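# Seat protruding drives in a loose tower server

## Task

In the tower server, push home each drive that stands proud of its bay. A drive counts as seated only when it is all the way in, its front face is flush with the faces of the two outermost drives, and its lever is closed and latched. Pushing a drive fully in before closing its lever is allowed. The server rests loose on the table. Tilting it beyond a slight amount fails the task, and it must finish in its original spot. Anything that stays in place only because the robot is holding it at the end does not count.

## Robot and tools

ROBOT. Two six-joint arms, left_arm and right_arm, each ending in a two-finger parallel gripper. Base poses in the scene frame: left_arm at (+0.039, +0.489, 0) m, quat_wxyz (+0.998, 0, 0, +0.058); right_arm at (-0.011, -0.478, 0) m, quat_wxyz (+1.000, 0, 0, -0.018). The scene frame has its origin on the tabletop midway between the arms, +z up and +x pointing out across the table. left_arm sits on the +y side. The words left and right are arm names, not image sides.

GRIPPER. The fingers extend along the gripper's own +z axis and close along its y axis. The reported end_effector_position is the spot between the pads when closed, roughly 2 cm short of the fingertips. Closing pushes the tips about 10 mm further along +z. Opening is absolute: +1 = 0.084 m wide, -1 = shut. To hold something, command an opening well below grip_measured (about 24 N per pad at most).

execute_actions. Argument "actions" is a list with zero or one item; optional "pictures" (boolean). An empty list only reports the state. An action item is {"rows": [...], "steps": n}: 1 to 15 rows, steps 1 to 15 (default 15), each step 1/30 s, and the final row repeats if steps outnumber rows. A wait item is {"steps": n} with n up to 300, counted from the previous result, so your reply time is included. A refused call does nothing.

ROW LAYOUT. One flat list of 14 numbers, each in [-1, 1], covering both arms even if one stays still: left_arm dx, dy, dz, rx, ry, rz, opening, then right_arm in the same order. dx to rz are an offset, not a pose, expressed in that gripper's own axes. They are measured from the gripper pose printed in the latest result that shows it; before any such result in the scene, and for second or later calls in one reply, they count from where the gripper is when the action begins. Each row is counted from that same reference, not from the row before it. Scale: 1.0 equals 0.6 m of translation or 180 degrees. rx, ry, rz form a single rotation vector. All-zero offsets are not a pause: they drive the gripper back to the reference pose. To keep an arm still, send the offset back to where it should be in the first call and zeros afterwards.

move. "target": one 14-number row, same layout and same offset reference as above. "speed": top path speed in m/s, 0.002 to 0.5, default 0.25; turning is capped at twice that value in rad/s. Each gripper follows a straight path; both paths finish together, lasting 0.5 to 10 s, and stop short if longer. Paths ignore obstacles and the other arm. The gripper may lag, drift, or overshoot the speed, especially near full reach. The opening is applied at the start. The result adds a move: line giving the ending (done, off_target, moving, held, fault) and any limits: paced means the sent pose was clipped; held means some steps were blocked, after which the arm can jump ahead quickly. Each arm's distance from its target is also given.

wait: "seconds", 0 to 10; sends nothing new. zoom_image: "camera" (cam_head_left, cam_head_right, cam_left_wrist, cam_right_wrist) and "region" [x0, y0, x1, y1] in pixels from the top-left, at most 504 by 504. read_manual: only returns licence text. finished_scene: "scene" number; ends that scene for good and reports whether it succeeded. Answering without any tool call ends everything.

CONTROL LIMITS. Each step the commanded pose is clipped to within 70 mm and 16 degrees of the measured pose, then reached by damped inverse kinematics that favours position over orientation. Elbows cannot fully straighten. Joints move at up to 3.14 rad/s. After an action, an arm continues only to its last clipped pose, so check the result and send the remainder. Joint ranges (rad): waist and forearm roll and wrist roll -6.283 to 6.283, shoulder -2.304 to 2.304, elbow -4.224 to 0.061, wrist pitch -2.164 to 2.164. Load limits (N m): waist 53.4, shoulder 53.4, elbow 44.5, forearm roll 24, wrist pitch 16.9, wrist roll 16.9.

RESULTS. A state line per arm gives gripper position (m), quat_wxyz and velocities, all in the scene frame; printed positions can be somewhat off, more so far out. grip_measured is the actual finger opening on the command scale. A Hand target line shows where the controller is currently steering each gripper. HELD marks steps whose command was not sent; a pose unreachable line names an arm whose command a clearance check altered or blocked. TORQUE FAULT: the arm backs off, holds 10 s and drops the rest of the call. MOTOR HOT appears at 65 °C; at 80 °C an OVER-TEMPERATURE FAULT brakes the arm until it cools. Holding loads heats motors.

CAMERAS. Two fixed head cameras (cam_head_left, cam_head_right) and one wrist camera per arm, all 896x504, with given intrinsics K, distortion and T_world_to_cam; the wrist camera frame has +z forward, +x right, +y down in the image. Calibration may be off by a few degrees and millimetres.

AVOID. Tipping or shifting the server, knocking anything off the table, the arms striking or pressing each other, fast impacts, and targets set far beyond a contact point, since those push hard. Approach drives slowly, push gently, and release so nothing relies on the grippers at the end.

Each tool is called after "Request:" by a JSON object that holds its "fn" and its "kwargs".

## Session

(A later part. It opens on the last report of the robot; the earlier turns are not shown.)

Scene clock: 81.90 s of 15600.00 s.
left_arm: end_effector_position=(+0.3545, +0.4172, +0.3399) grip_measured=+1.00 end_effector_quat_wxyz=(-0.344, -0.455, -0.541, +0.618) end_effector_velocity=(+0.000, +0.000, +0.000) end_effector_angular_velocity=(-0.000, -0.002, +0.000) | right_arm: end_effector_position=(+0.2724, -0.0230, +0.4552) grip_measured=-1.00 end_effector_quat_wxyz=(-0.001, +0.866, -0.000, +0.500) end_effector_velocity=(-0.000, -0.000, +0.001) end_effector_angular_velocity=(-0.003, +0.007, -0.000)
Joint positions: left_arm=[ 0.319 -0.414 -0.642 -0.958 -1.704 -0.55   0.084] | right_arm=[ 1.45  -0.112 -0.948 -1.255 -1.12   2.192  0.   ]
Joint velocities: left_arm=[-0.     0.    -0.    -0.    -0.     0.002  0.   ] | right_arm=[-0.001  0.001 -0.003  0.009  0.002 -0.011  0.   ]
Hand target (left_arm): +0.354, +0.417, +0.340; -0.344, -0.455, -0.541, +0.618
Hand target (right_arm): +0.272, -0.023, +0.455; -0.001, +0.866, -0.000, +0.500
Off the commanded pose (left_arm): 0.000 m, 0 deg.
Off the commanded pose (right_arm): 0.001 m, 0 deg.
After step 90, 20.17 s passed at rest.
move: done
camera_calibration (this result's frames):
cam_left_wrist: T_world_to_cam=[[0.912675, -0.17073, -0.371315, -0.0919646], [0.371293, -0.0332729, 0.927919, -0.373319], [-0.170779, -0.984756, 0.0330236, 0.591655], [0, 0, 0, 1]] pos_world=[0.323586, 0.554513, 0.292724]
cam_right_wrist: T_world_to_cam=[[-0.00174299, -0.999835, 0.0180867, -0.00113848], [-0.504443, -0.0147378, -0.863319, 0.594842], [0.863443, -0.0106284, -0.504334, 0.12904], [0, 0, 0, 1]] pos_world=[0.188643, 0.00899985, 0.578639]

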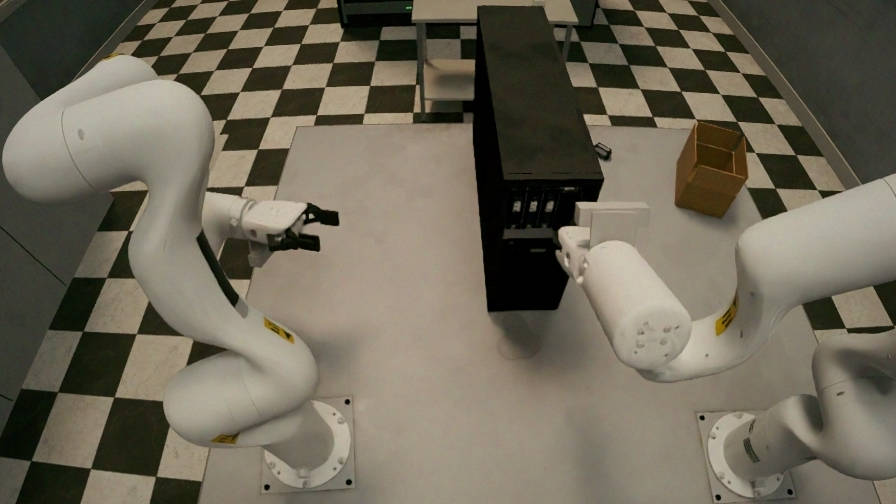

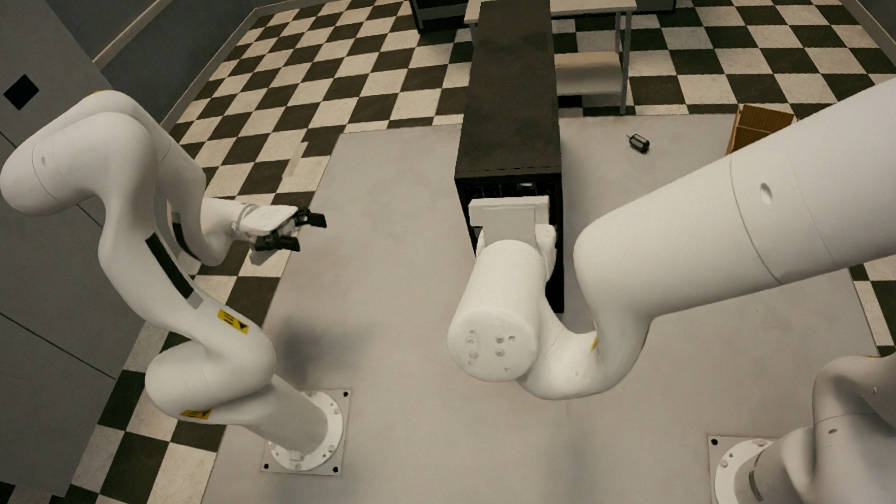

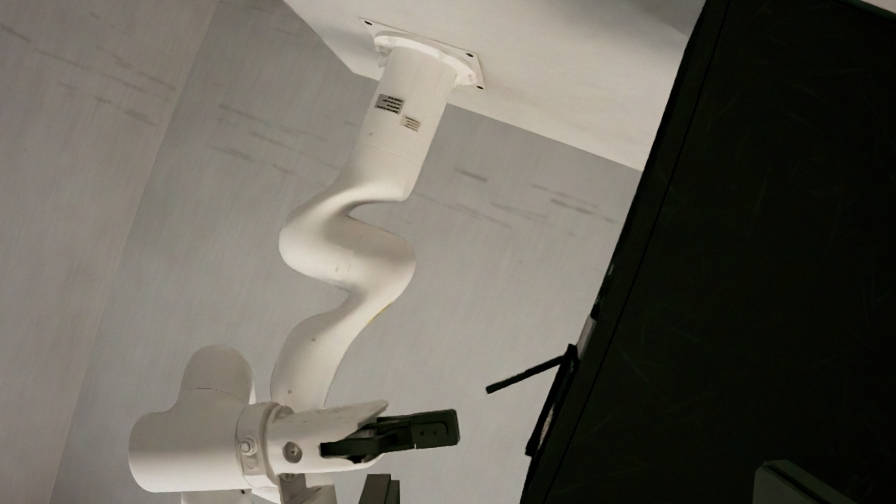

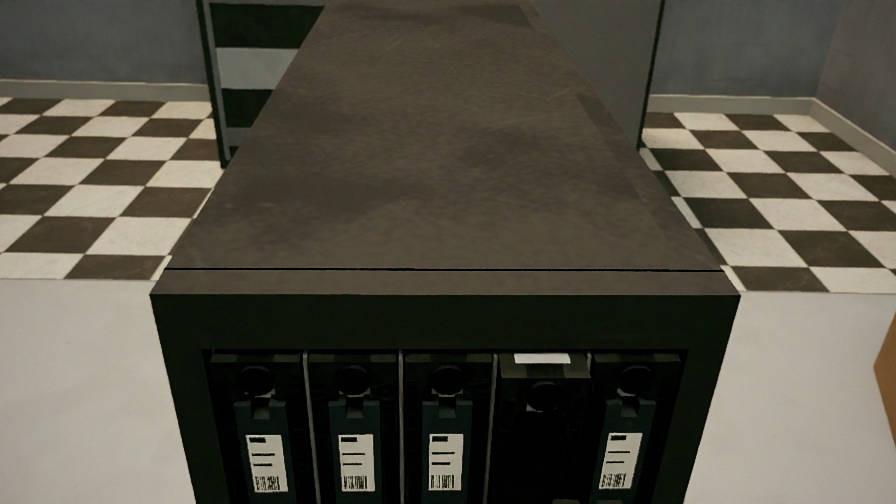

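Request:
{"fn": "move", "kwargs": {"target": [0,0,0,0,0,0,1, 0,0,0.0833,0,0,0,-1], "speed": 0.05}}

Scene clock: 86.33 s of 15600.00 s.
left_arm: end_effector_position=(+0.3545, +0.4172, +0.3399) grip_measured=+1.00 end_effector_quat_wxyz=(-0.344, -0.455, -0.541, +0.618) end_effector_velocity=(+0.000, +0.000, -0.000) end_effector_angular_velocity=(+0.000, -0.000, -0.000) | right_arm: end_effector_position=(+0.3157, -0.0229, +0.4305) grip_measured=-1.00 end_effector_quat_wxyz=(-0.001, +0.866, -0.000, +0.501) end_effector_velocity=(+0.002, -0.000, -0.001) end_effector_angular_velocity=(+0.000, +0.000, -0.001)
Joint positions: left_arm=[ 0.319 -0.414 -0.642 -0.957 -1.704 -0.55   0.084] | right_arm=[ 1.359 -0.16  -0.942 -1.337 -1.042  2.231  0.   ]
Joint velocities: left_arm=[-0.    -0.001 -0.001  0.     0.     0.     0.   ] | right_arm=[-0.004 -0.001  0.    -0.002  0.002  0.001  0.   ]
Hand target (left_arm): +0.354, +0.417, +0.340; -0.344, -0.455, -0.541, +0.618
Hand target (right_arm): +0.316, -0.023, +0.430; -0.001, +0.866, -0.000, +0.501
Off the commanded pose (left_arm): 0.000 m, 0 deg.
Off the commanded pose (right_arm): 0.000 m, 0 deg.
After step 90, 0.10 s passed at rest.
move: done
camera_calibration (this result's frames):
cam_left_wrist: T_world_to_cam=[[0.912675, -0.17073, -0.371315, -0.0919645], [0.371293, -0.0332729, 0.927919, -0.373319], [-0.170779, -0.984756, 0.0330236, 0.591655], [0, 0, 0, 1]] pos_world=[0.323587, 0.554513, 0.292724]
cam_right_wrist: T_world_to_cam=[[-0.00182008, -0.999836, 0.0180021, -0.000536795], [-0.503978, -0.0146316, -0.863592, 0.59535], [0.863714, -0.0106445, -0.503869, 0.0789091], [0, 0, 0, 1]] pos_world=[0.231888, 0.00901414, 0.553909]

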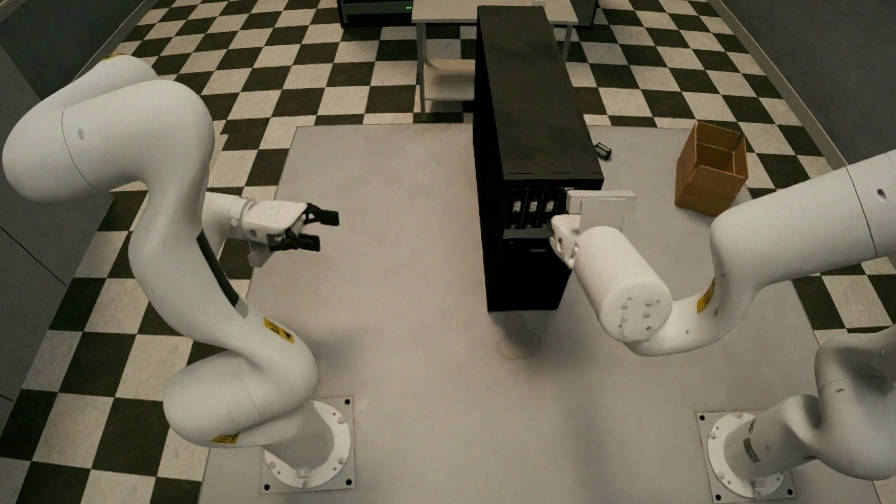

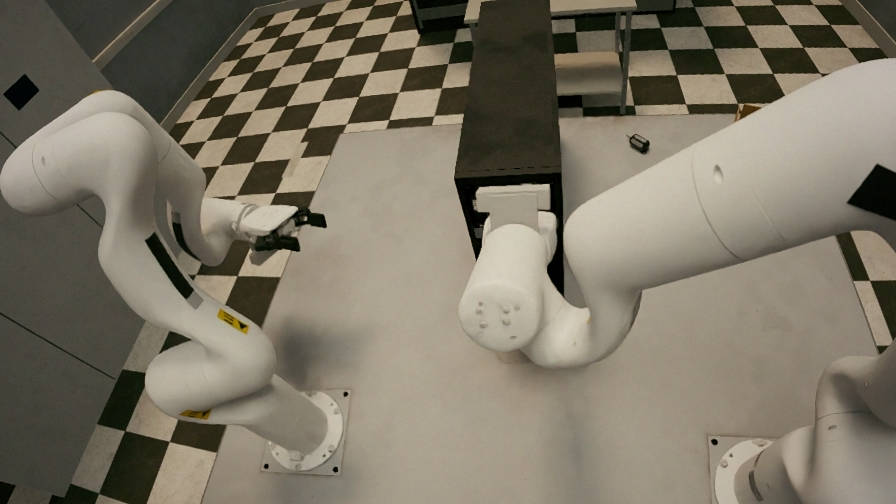

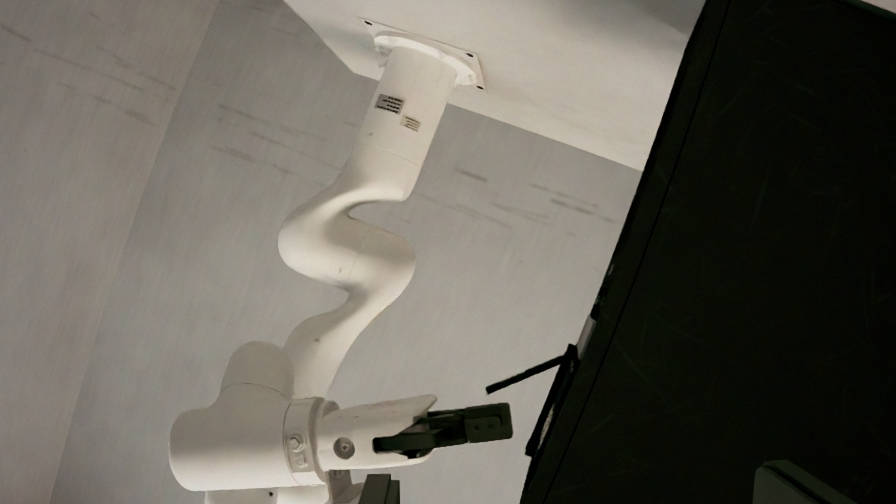

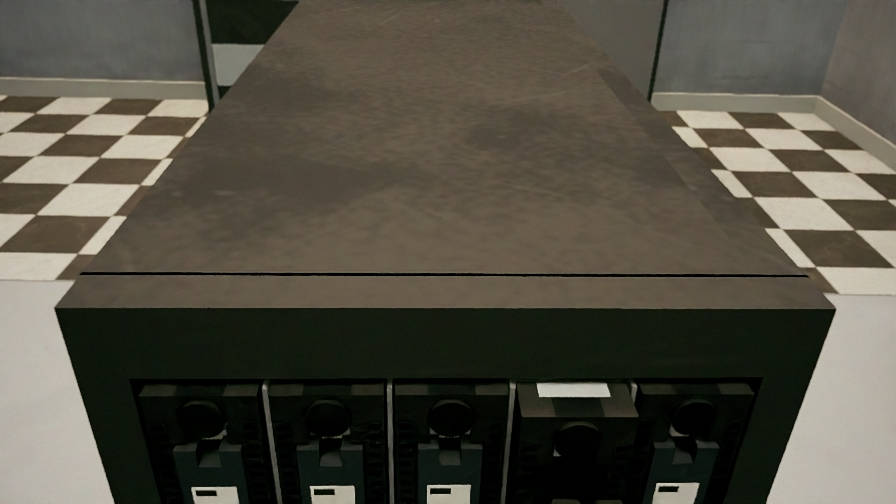

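Request:
{"fn": "move", "kwargs": {"target": [0,0,0,0,0,0,1, 0.0083,0,0.01443,0,0,0,-1], "speed": 0.02}}

Scene clock: 88.87 s of 15600.00 s.
left_arm: end_effector_position=(+0.3545, +0.4172, +0.3399) grip_measured=+1.00 end_effector_quat_wxyz=(-0.344, -0.455, -0.541, +0.618) end_effector_velocity=(+0.000, +0.000, +0.000) end_effector_angular_velocity=(+0.000, -0.002, +0.000) | right_arm: end_effector_position=(+0.3256, -0.0229, +0.4305) grip_measured=-1.00 end_effector_quat_wxyz=(-0.001, +0.866, -0.000, +0.501) end_effector_velocity=(+0.001, +0.000, -0.000) end_effector_angular_velocity=(-0.000, +0.001, +0.000)
Joint positions: left_arm=[ 0.319 -0.414 -0.642 -0.957 -1.704 -0.55   0.084] | right_arm=[ 1.338 -0.166 -0.949 -1.349 -1.029  2.226  0.   ]
Joint velocities: left_arm=[-0.     0.001 -0.    -0.    -0.     0.     0.   ] | right_arm=[-0.002 -0.002 -0.001 -0.001  0.002 -0.     0.   ]
Hand target (left_arm): +0.354, +0.417, +0.340; -0.344, -0.455, -0.541, +0.618
Hand target (right_arm): +0.326, -0.023, +0.431; -0.001, +0.866, -0.000, +0.501
Off the commanded pose (left_arm): 0.000 m, 0 deg.
Off the commanded pose (right_arm): 0.000 m, 0 deg.
move: done
camera_calibration (this result's frames):
cam_left_wrist: T_world_to_cam=[[0.912675, -0.17073, -0.371315, -0.0919645], [0.371293, -0.033273, 0.92792, -0.373319], [-0.170779, -0.984756, 0.0330236, 0.591655], [0, 0, 0, 1]] pos_world=[0.323587, 0.554513, 0.292724]
cam_right_wrist: T_world_to_cam=[[-0.00180627, -0.999836, 0.0179987, -0.000507507], [-0.503875, -0.0146368, -0.863652, 0.600368], [0.863774, -0.0106291, -0.503767, 0.0703107], [0, 0, 0, 1]] pos_world=[0.241777, 0.0090274, 0.553938]

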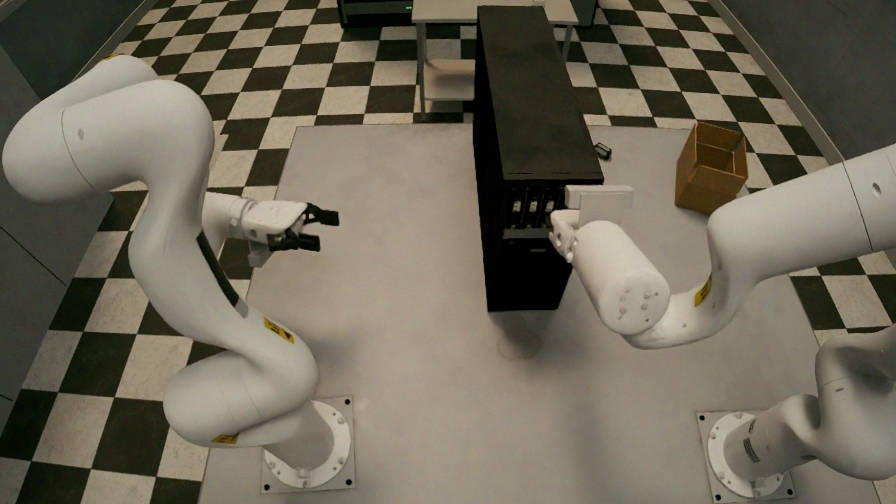

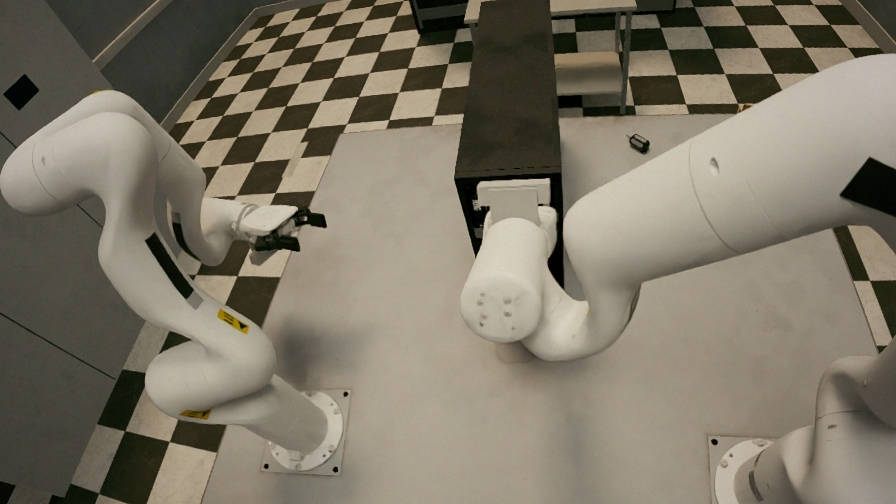

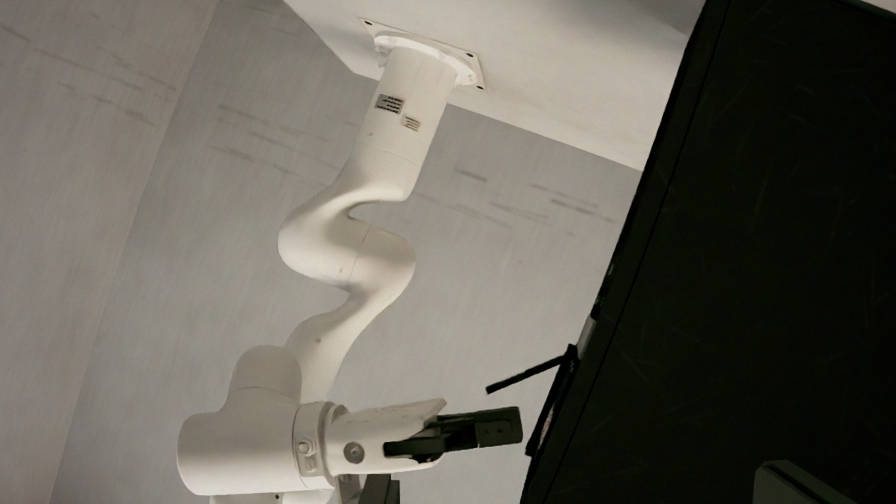

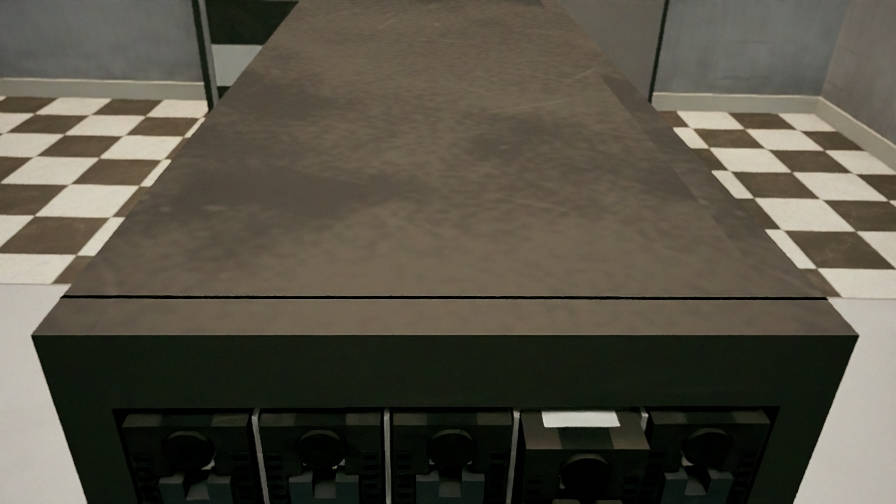

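Request:
{"fn": "move", "kwargs": {"target": [0,0,0,0,0,0,1, 0.0083,0,0.01443,0,0,0,-1], "speed": 0.02}}

Scene clock: 90.37 s of 15600.00 s.
left_arm: end_effector_position=(+0.3545, +0.4172, +0.3399) grip_measured=+1.00 end_effector_quat_wxyz=(-0.344, -0.455, -0.541, +0.618) end_effector_velocity=(-0.000, -0.000, -0.000) end_effector_angular_velocity=(-0.001, +0.003, +0.001) | right_arm: end_effector_position=(+0.3353, -0.0228, +0.4305) grip_measured=-1.00 end_effector_quat_wxyz=(-0.001, +0.866, -0.000, +0.501) end_effector_velocity=(+0.000, +0.000, +0.000) end_effector_angular_velocity=(+0.000, -0.000, +0.001)
Joint positions: left_arm=[ 0.319 -0.414 -0.642 -0.957 -1.704 -0.55   0.084] | right_arm=[ 1.319 -0.173 -0.957 -1.361 -1.015  2.221  0.   ]
Joint velocities: left_arm=[ 0.    -0.     0.001 -0.001 -0.    -0.002  0.   ] | right_arm=[-0.001 -0.001 -0.001 -0.001  0.001  0.     0.   ]
Hand target (left_arm): +0.354, +0.417, +0.340; -0.344, -0.455, -0.541, +0.618
Hand target (right_arm): +0.336, -0.023, +0.431; -0.001, +0.866, -0.000, +0.501
Off the commanded pose (left_arm): 0.000 m, 0 deg.
Off the commanded pose (right_arm): 0.000 m, 0 deg.
move: done
camera_calibration (this result's frames):
cam_left_wrist: T_world_to_cam=[[0.912675, -0.17073, -0.371315, -0.0919645], [0.371293, -0.033273, 0.92792, -0.373319], [-0.170779, -0.984756, 0.0330236, 0.591655], [0, 0, 0, 1]] pos_world=[0.323587, 0.554513, 0.292724]
cam_right_wrist: T_world_to_cam=[[-0.00138422, -0.99984, 0.0178546, -0.000437665], [-0.504002, -0.0147235, -0.863577, 0.605251], [0.863701, -0.0101941, -0.503901, 0.0620342], [0, 0, 0, 1]] pos_world=[0.251468, 0.00910622, 0.553948]

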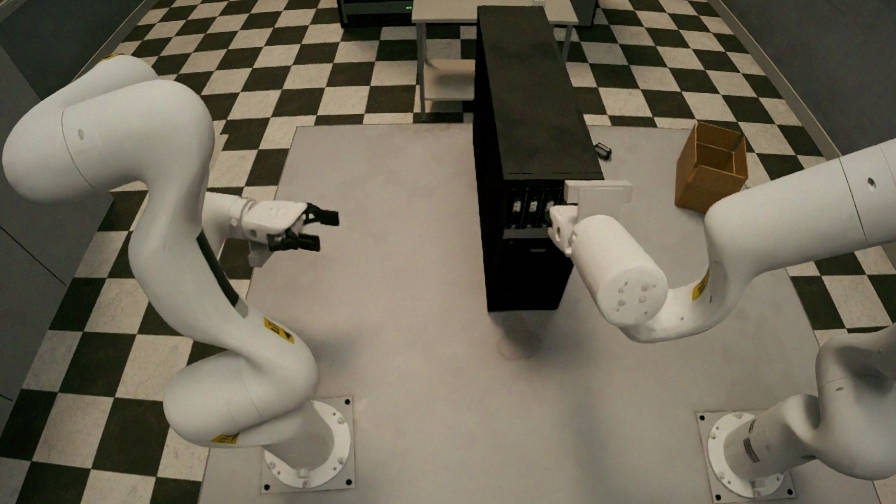

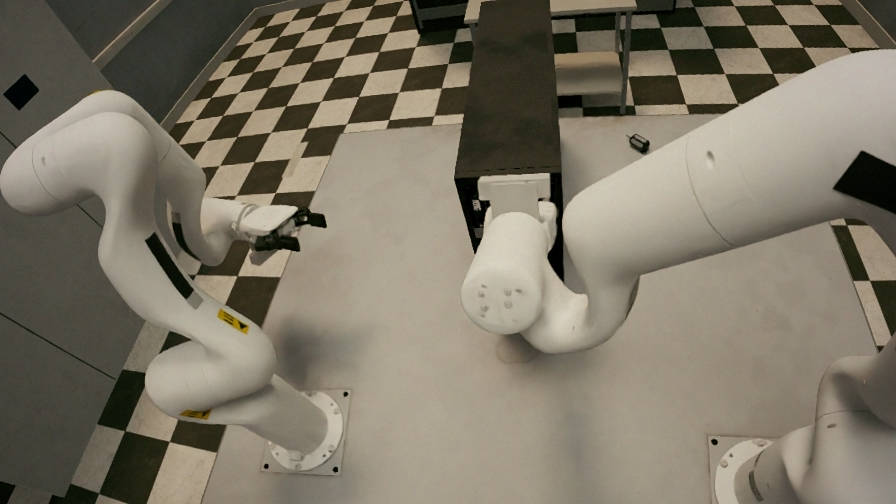

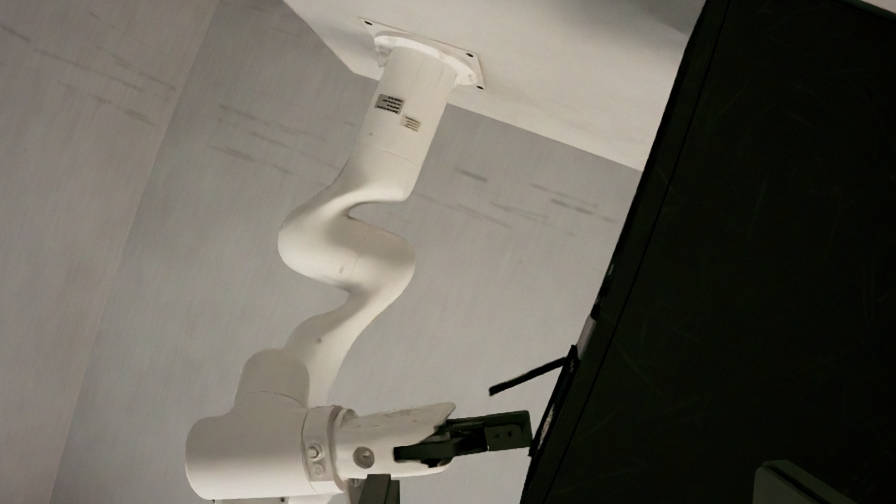

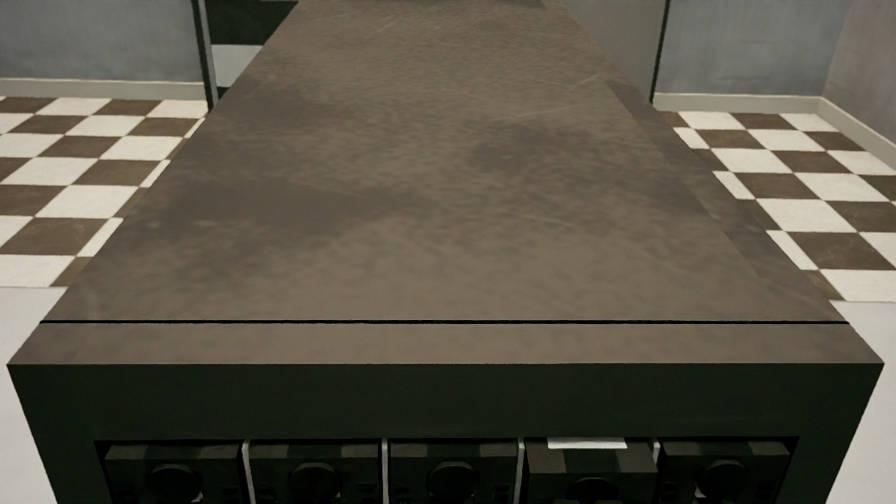

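Request:
{"fn": "move", "kwargs": {"target": [0,0,0,0,0,0,1, 0.0083,0,0.01443,0,0,0,-1], "speed": 0.02}}

Scene clock: 91.80 s of 15600.00 s.
left_arm: end_effector_position=(+0.3545, +0.4172, +0.3399) grip_measured=+1.00 end_effector_quat_wxyz=(-0.344, -0.455, -0.541, +0.618) end_effector_velocity=(-0.000, -0.000, -0.000) end_effector_angular_velocity=(-0.000, -0.000, +0.000) | right_arm: end_effector_position=(+0.3434, -0.0221, +0.4304) grip_measured=-1.00 end_effector_quat_wxyz=(-0.001, +0.866, +0.001, +0.500) end_effector_velocity=(+0.000, +0.001, -0.000) end_effector_angular_velocity=(-0.007, -0.006, +0.002)
Joint positions: left_arm=[ 0.319 -0.414 -0.642 -0.957 -1.704 -0.55   0.084] | right_arm=[ 1.302 -0.179 -0.964 -1.371 -1.002  2.217  0.   ]
Joint velocities: left_arm=[-0.     0.     0.001 -0.     0.     0.001 -0.   ] | right_arm=[ 0.002 -0.005 -0.002 -0.005 -0.006 -0.001  0.   ]
Hand target (left_arm): +0.354, +0.417, +0.340; -0.344, -0.455, -0.541, +0.618
Hand target (right_arm): +0.345, -0.023, +0.431; -0.001, +0.866, -0.000, +0.501
Off the commanded pose (left_arm): 0.000 m, 0 deg.
Off the commanded pose (right_arm): 0.002 m, 0 deg.
move: done
camera_calibration (this result's frames):
cam_left_wrist: T_world_to_cam=[[0.912675, -0.170731, -0.371315, -0.0919645], [0.371293, -0.0332729, 0.92792, -0.373319], [-0.170779, -0.984756, 0.0330236, 0.591655], [0, 0, 0, 1]] pos_world=[0.323586, 0.554513, 0.292724]
cam_right_wrist: T_world_to_cam=[[0.000964672, -0.999843, 0.0177117, -0.000428323], [-0.504422, -0.0157799, -0.863313, 0.609282], [0.863456, -0.00810138, -0.504358, 0.0553437], [0, 0, 0, 1]] pos_world=[0.259549, 0.00963448, 0.553921]

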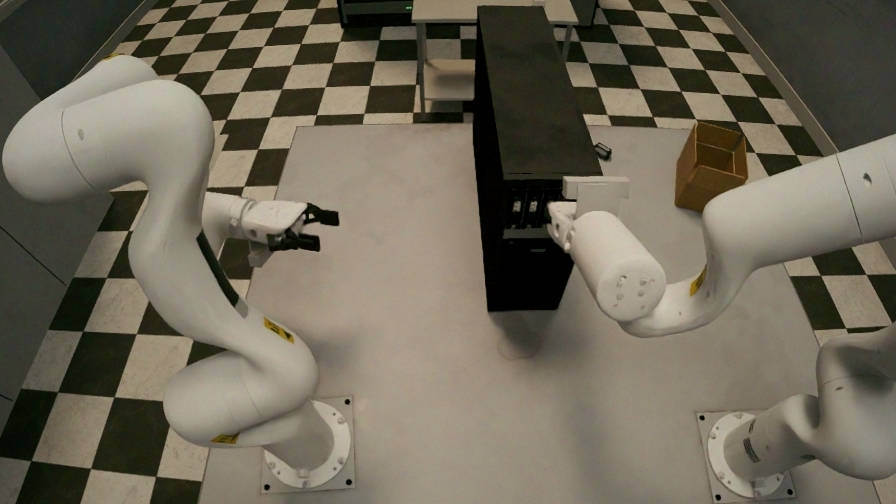

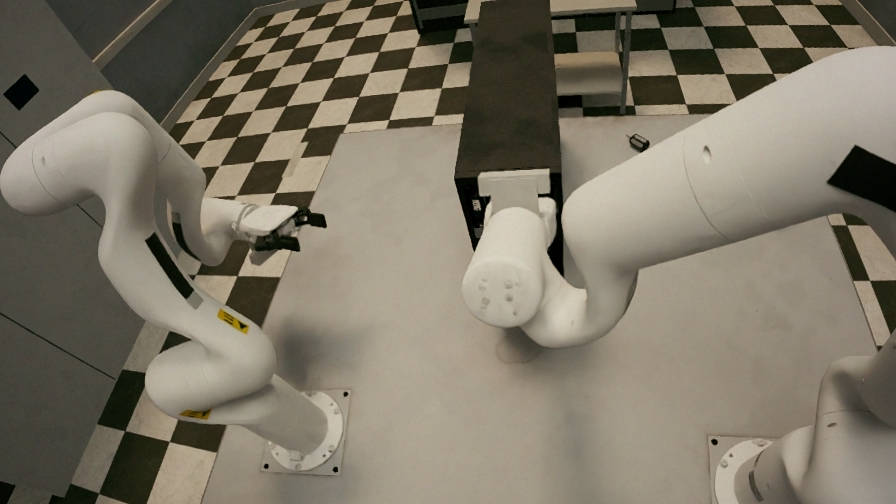

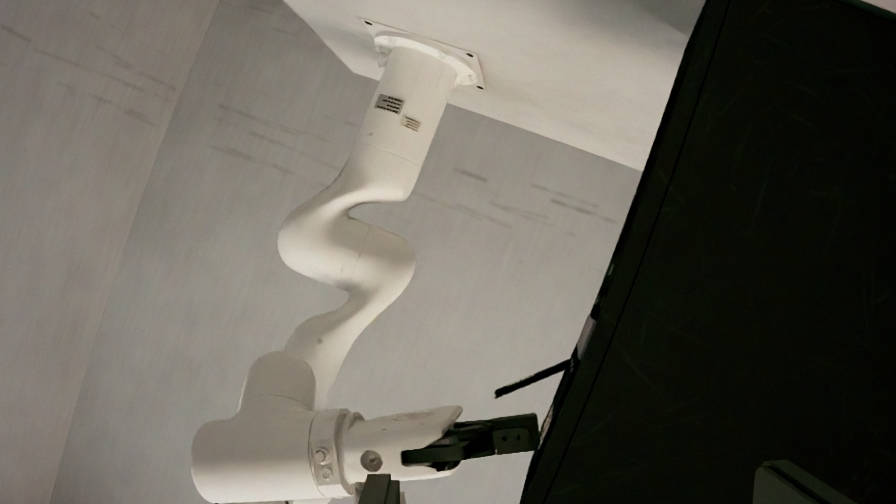

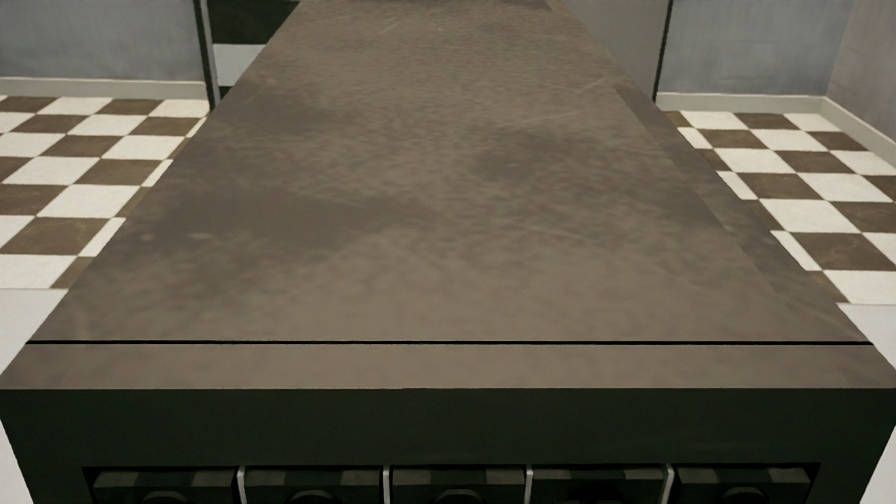

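Request:
{"fn": "move", "kwargs": {"target": [0,0,0,0,0,0,1, 0,0,-0.1,0,0,0,-1], "speed": 0.15}}

Scene clock: 97.27 s of 15600.00 s.
left_arm: end_effector_position=(+0.3545, +0.4172, +0.3399) grip_measured=+1.00 end_effector_quat_wxyz=(-0.344, -0.455, -0.541, +0.618) end_effector_velocity=(+0.001, +0.000, +0.000) end_effector_angular_velocity=(+0.001, +0.000, +0.001) | right_arm: end_effector_position=(+0.2914, -0.0222, +0.4601) grip_measured=-1.00 end_effector_quat_wxyz=(-0.001, +0.866, +0.001, +0.500) end_effector_velocity=(-0.002, +0.000, +0.001) end_effector_angular_velocity=(+0.001, -0.000, +0.000)
Joint positions: left_arm=[ 0.319 -0.414 -0.642 -0.958 -1.704 -0.55   0.084] | right_arm=[ 1.409 -0.115 -0.963 -1.273 -1.093  2.168  0.   ]
Joint velocities: left_arm=[ 0.     0.001 -0.001 -0.001  0.    -0.002 -0.   ] | right_arm=[ 0.004  0.002 -0.     0.003 -0.003 -0.001  0.   ]
Hand target (left_arm): +0.354, +0.417, +0.340; -0.344, -0.455, -0.541, +0.618
Hand target (right_arm): +0.291, -0.022, +0.460; -0.002, +0.866, +0.001, +0.500
Off the commanded pose (left_arm): 0.000 m, 0 deg.
Off the commanded pose (right_arm): 0.000 m, 0 deg.
After step 90, 1.60 s passed at rest.
move: done
camera_calibration (this result's frames):
cam_left_wrist: T_world_to_cam=[[0.912675, -0.17073, -0.371315, -0.0919646], [0.371293, -0.0332728, 0.92792, -0.373319], [-0.170779, -0.984756, 0.0330237, 0.591655], [0, 0, 0, 1]] pos_world=[0.323587, 0.554513, 0.292724]
cam_right_wrist: T_world_to_cam=[[0.000974569, -0.99984, 0.0178689, -0.0011738], [-0.504926, -0.0159158, -0.863016, 0.608707], [0.863162, -0.00818143, -0.504861, 0.11544], [0, 0, 0, 1]] pos_world=[0.20771, 0.00945892, 0.583626]

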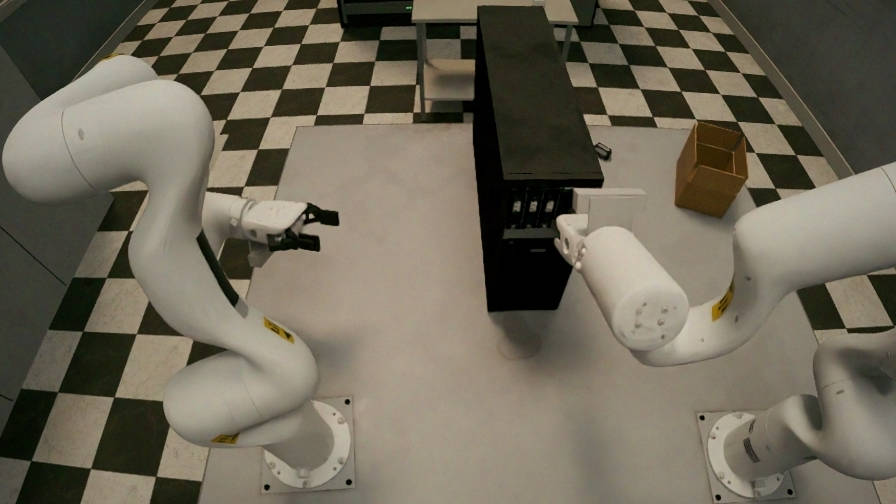

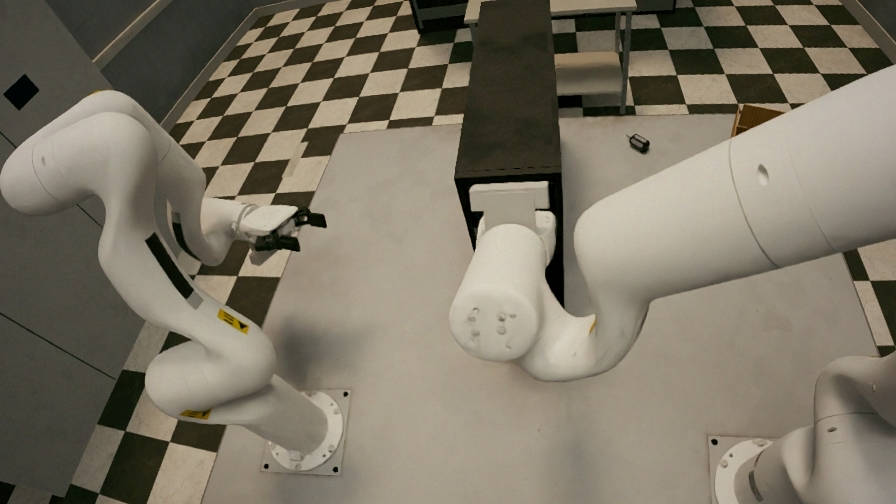

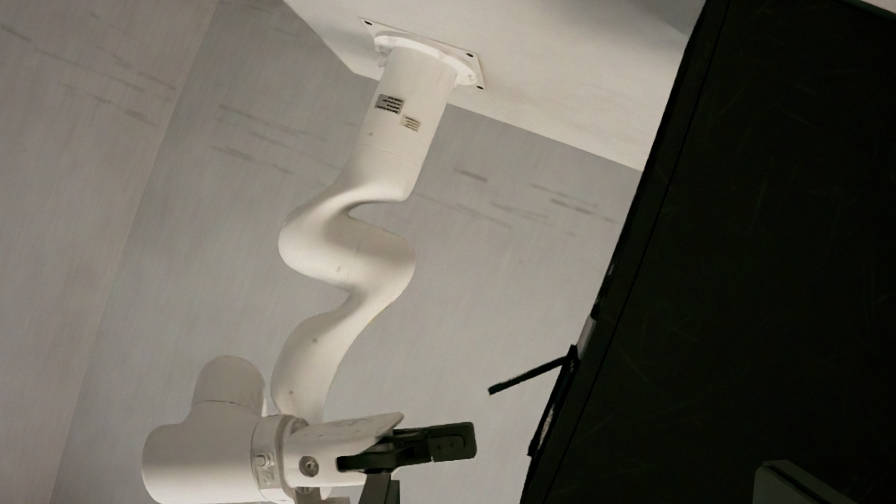

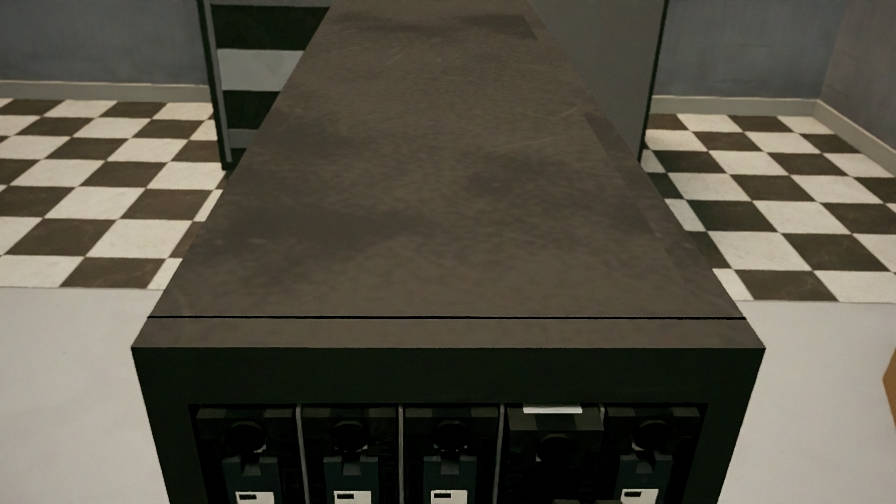

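Request:
{"fn": "zoom_image", "kwargs": {"camera": "cam_right_wrist", "region": [440, 380, 740, 504]}}

Region (440, 380, 740, 504) of cam_right_wrist's 896x504 image, scaled by 1.680, with more detail than that image has; it fills the top 208 rows of this view, and the rest is white.

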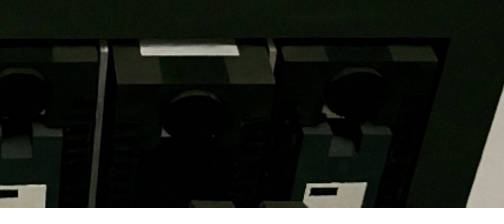

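Request:
{"fn": "move", "kwargs": {"target": [0,0,0,0,0,0,1, -0.1212,0.0013,-0.0097,0,0,0,-1], "speed": 0.15}}

Scene clock: 112.27 s of 15600.00 s.
left_arm: end_effector_position=(+0.3545, +0.4172, +0.3399) grip_measured=+1.00 end_effector_quat_wxyz=(-0.344, -0.455, -0.541, +0.618) end_effector_velocity=(+0.000, +0.000, +0.000) end_effector_angular_velocity=(+0.001, +0.000, +0.000) | right_arm: end_effector_position=(+0.2503, -0.0233, +0.4001) grip_measured=-1.00 end_effector_quat_wxyz=(-0.001, +0.866, +0.001, +0.500) end_effector_velocity=(-0.001, +0.000, -0.002) end_effector_angular_velocity=(-0.001, +0.000, +0.001)
Joint positions: left_arm=[ 0.319 -0.414 -0.642 -0.958 -1.704 -0.55   0.084] | right_arm=[ 1.497 -0.168 -0.876 -1.287 -1.111  2.339  0.   ]
Joint velocities: left_arm=[ 0.     0.001 -0.     0.     0.    -0.001  0.   ] | right_arm=[ 0.003 -0.002  0.002 -0.001  0.     0.004  0.   ]
Hand target (left_arm): +0.354, +0.417, +0.340; -0.344, -0.455, -0.541, +0.618
Hand target (right_arm): +0.250, -0.023, +0.400; -0.001, +0.866, +0.001, +0.500
Off the commanded pose (left_arm): 0.000 m, 0 deg.
Off the commanded pose (right_arm): 0.000 m, 0 deg.
After step 90, 11.10 s passed at rest.
move: done
camera_calibration (this result's frames):
cam_left_wrist: T_world_to_cam=[[0.912675, -0.17073, -0.371315, -0.0919645], [0.371293, -0.0332728, 0.927919, -0.373319], [-0.170779, -0.984756, 0.0330237, 0.591654], [0, 0, 0, 1]] pos_world=[0.323587, 0.554513, 0.292724]
cam_right_wrist: T_world_to_cam=[[0.000481724, -0.999843, 0.0177308, -0.000953877], [-0.50533, -0.0155438, -0.862786, 0.53614], [0.862926, -0.00854427, -0.505258, 0.120865], [0, 0, 0, 1]] pos_world=[0.166631, 0.00841261, 0.523659]

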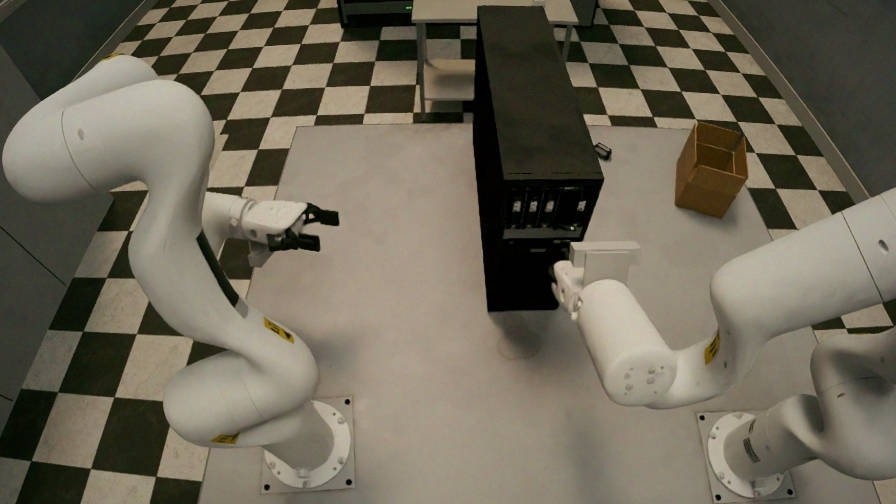

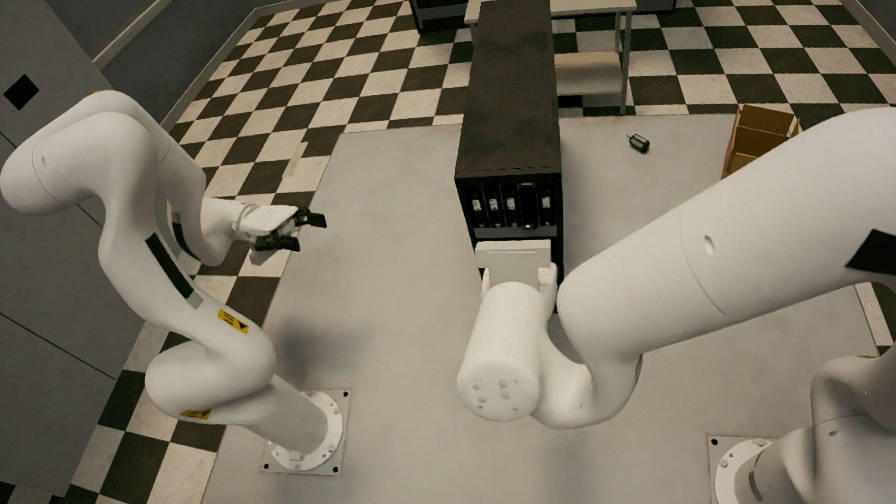

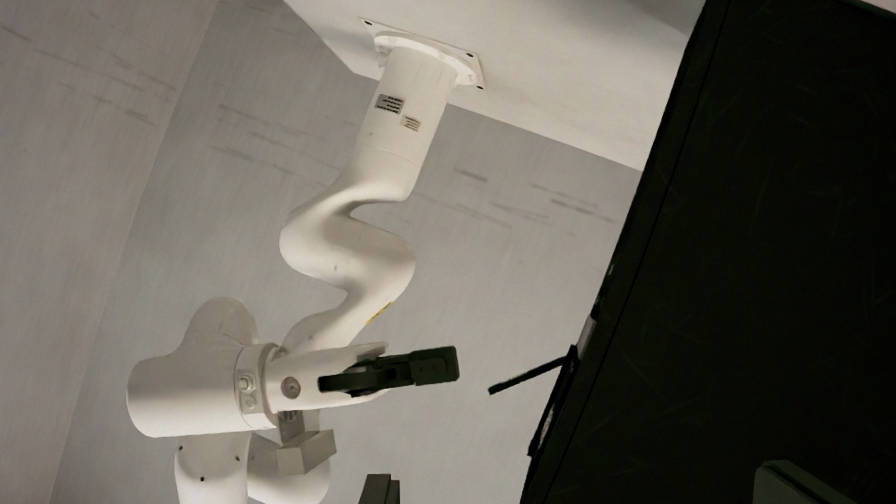

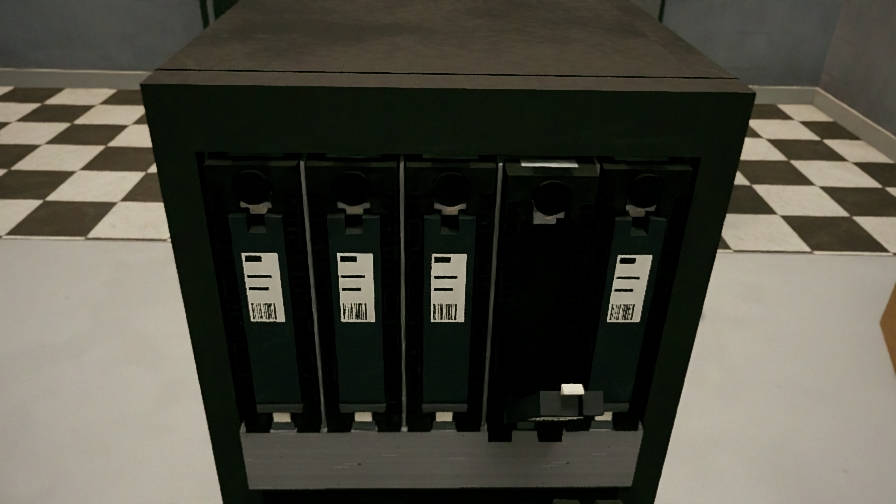

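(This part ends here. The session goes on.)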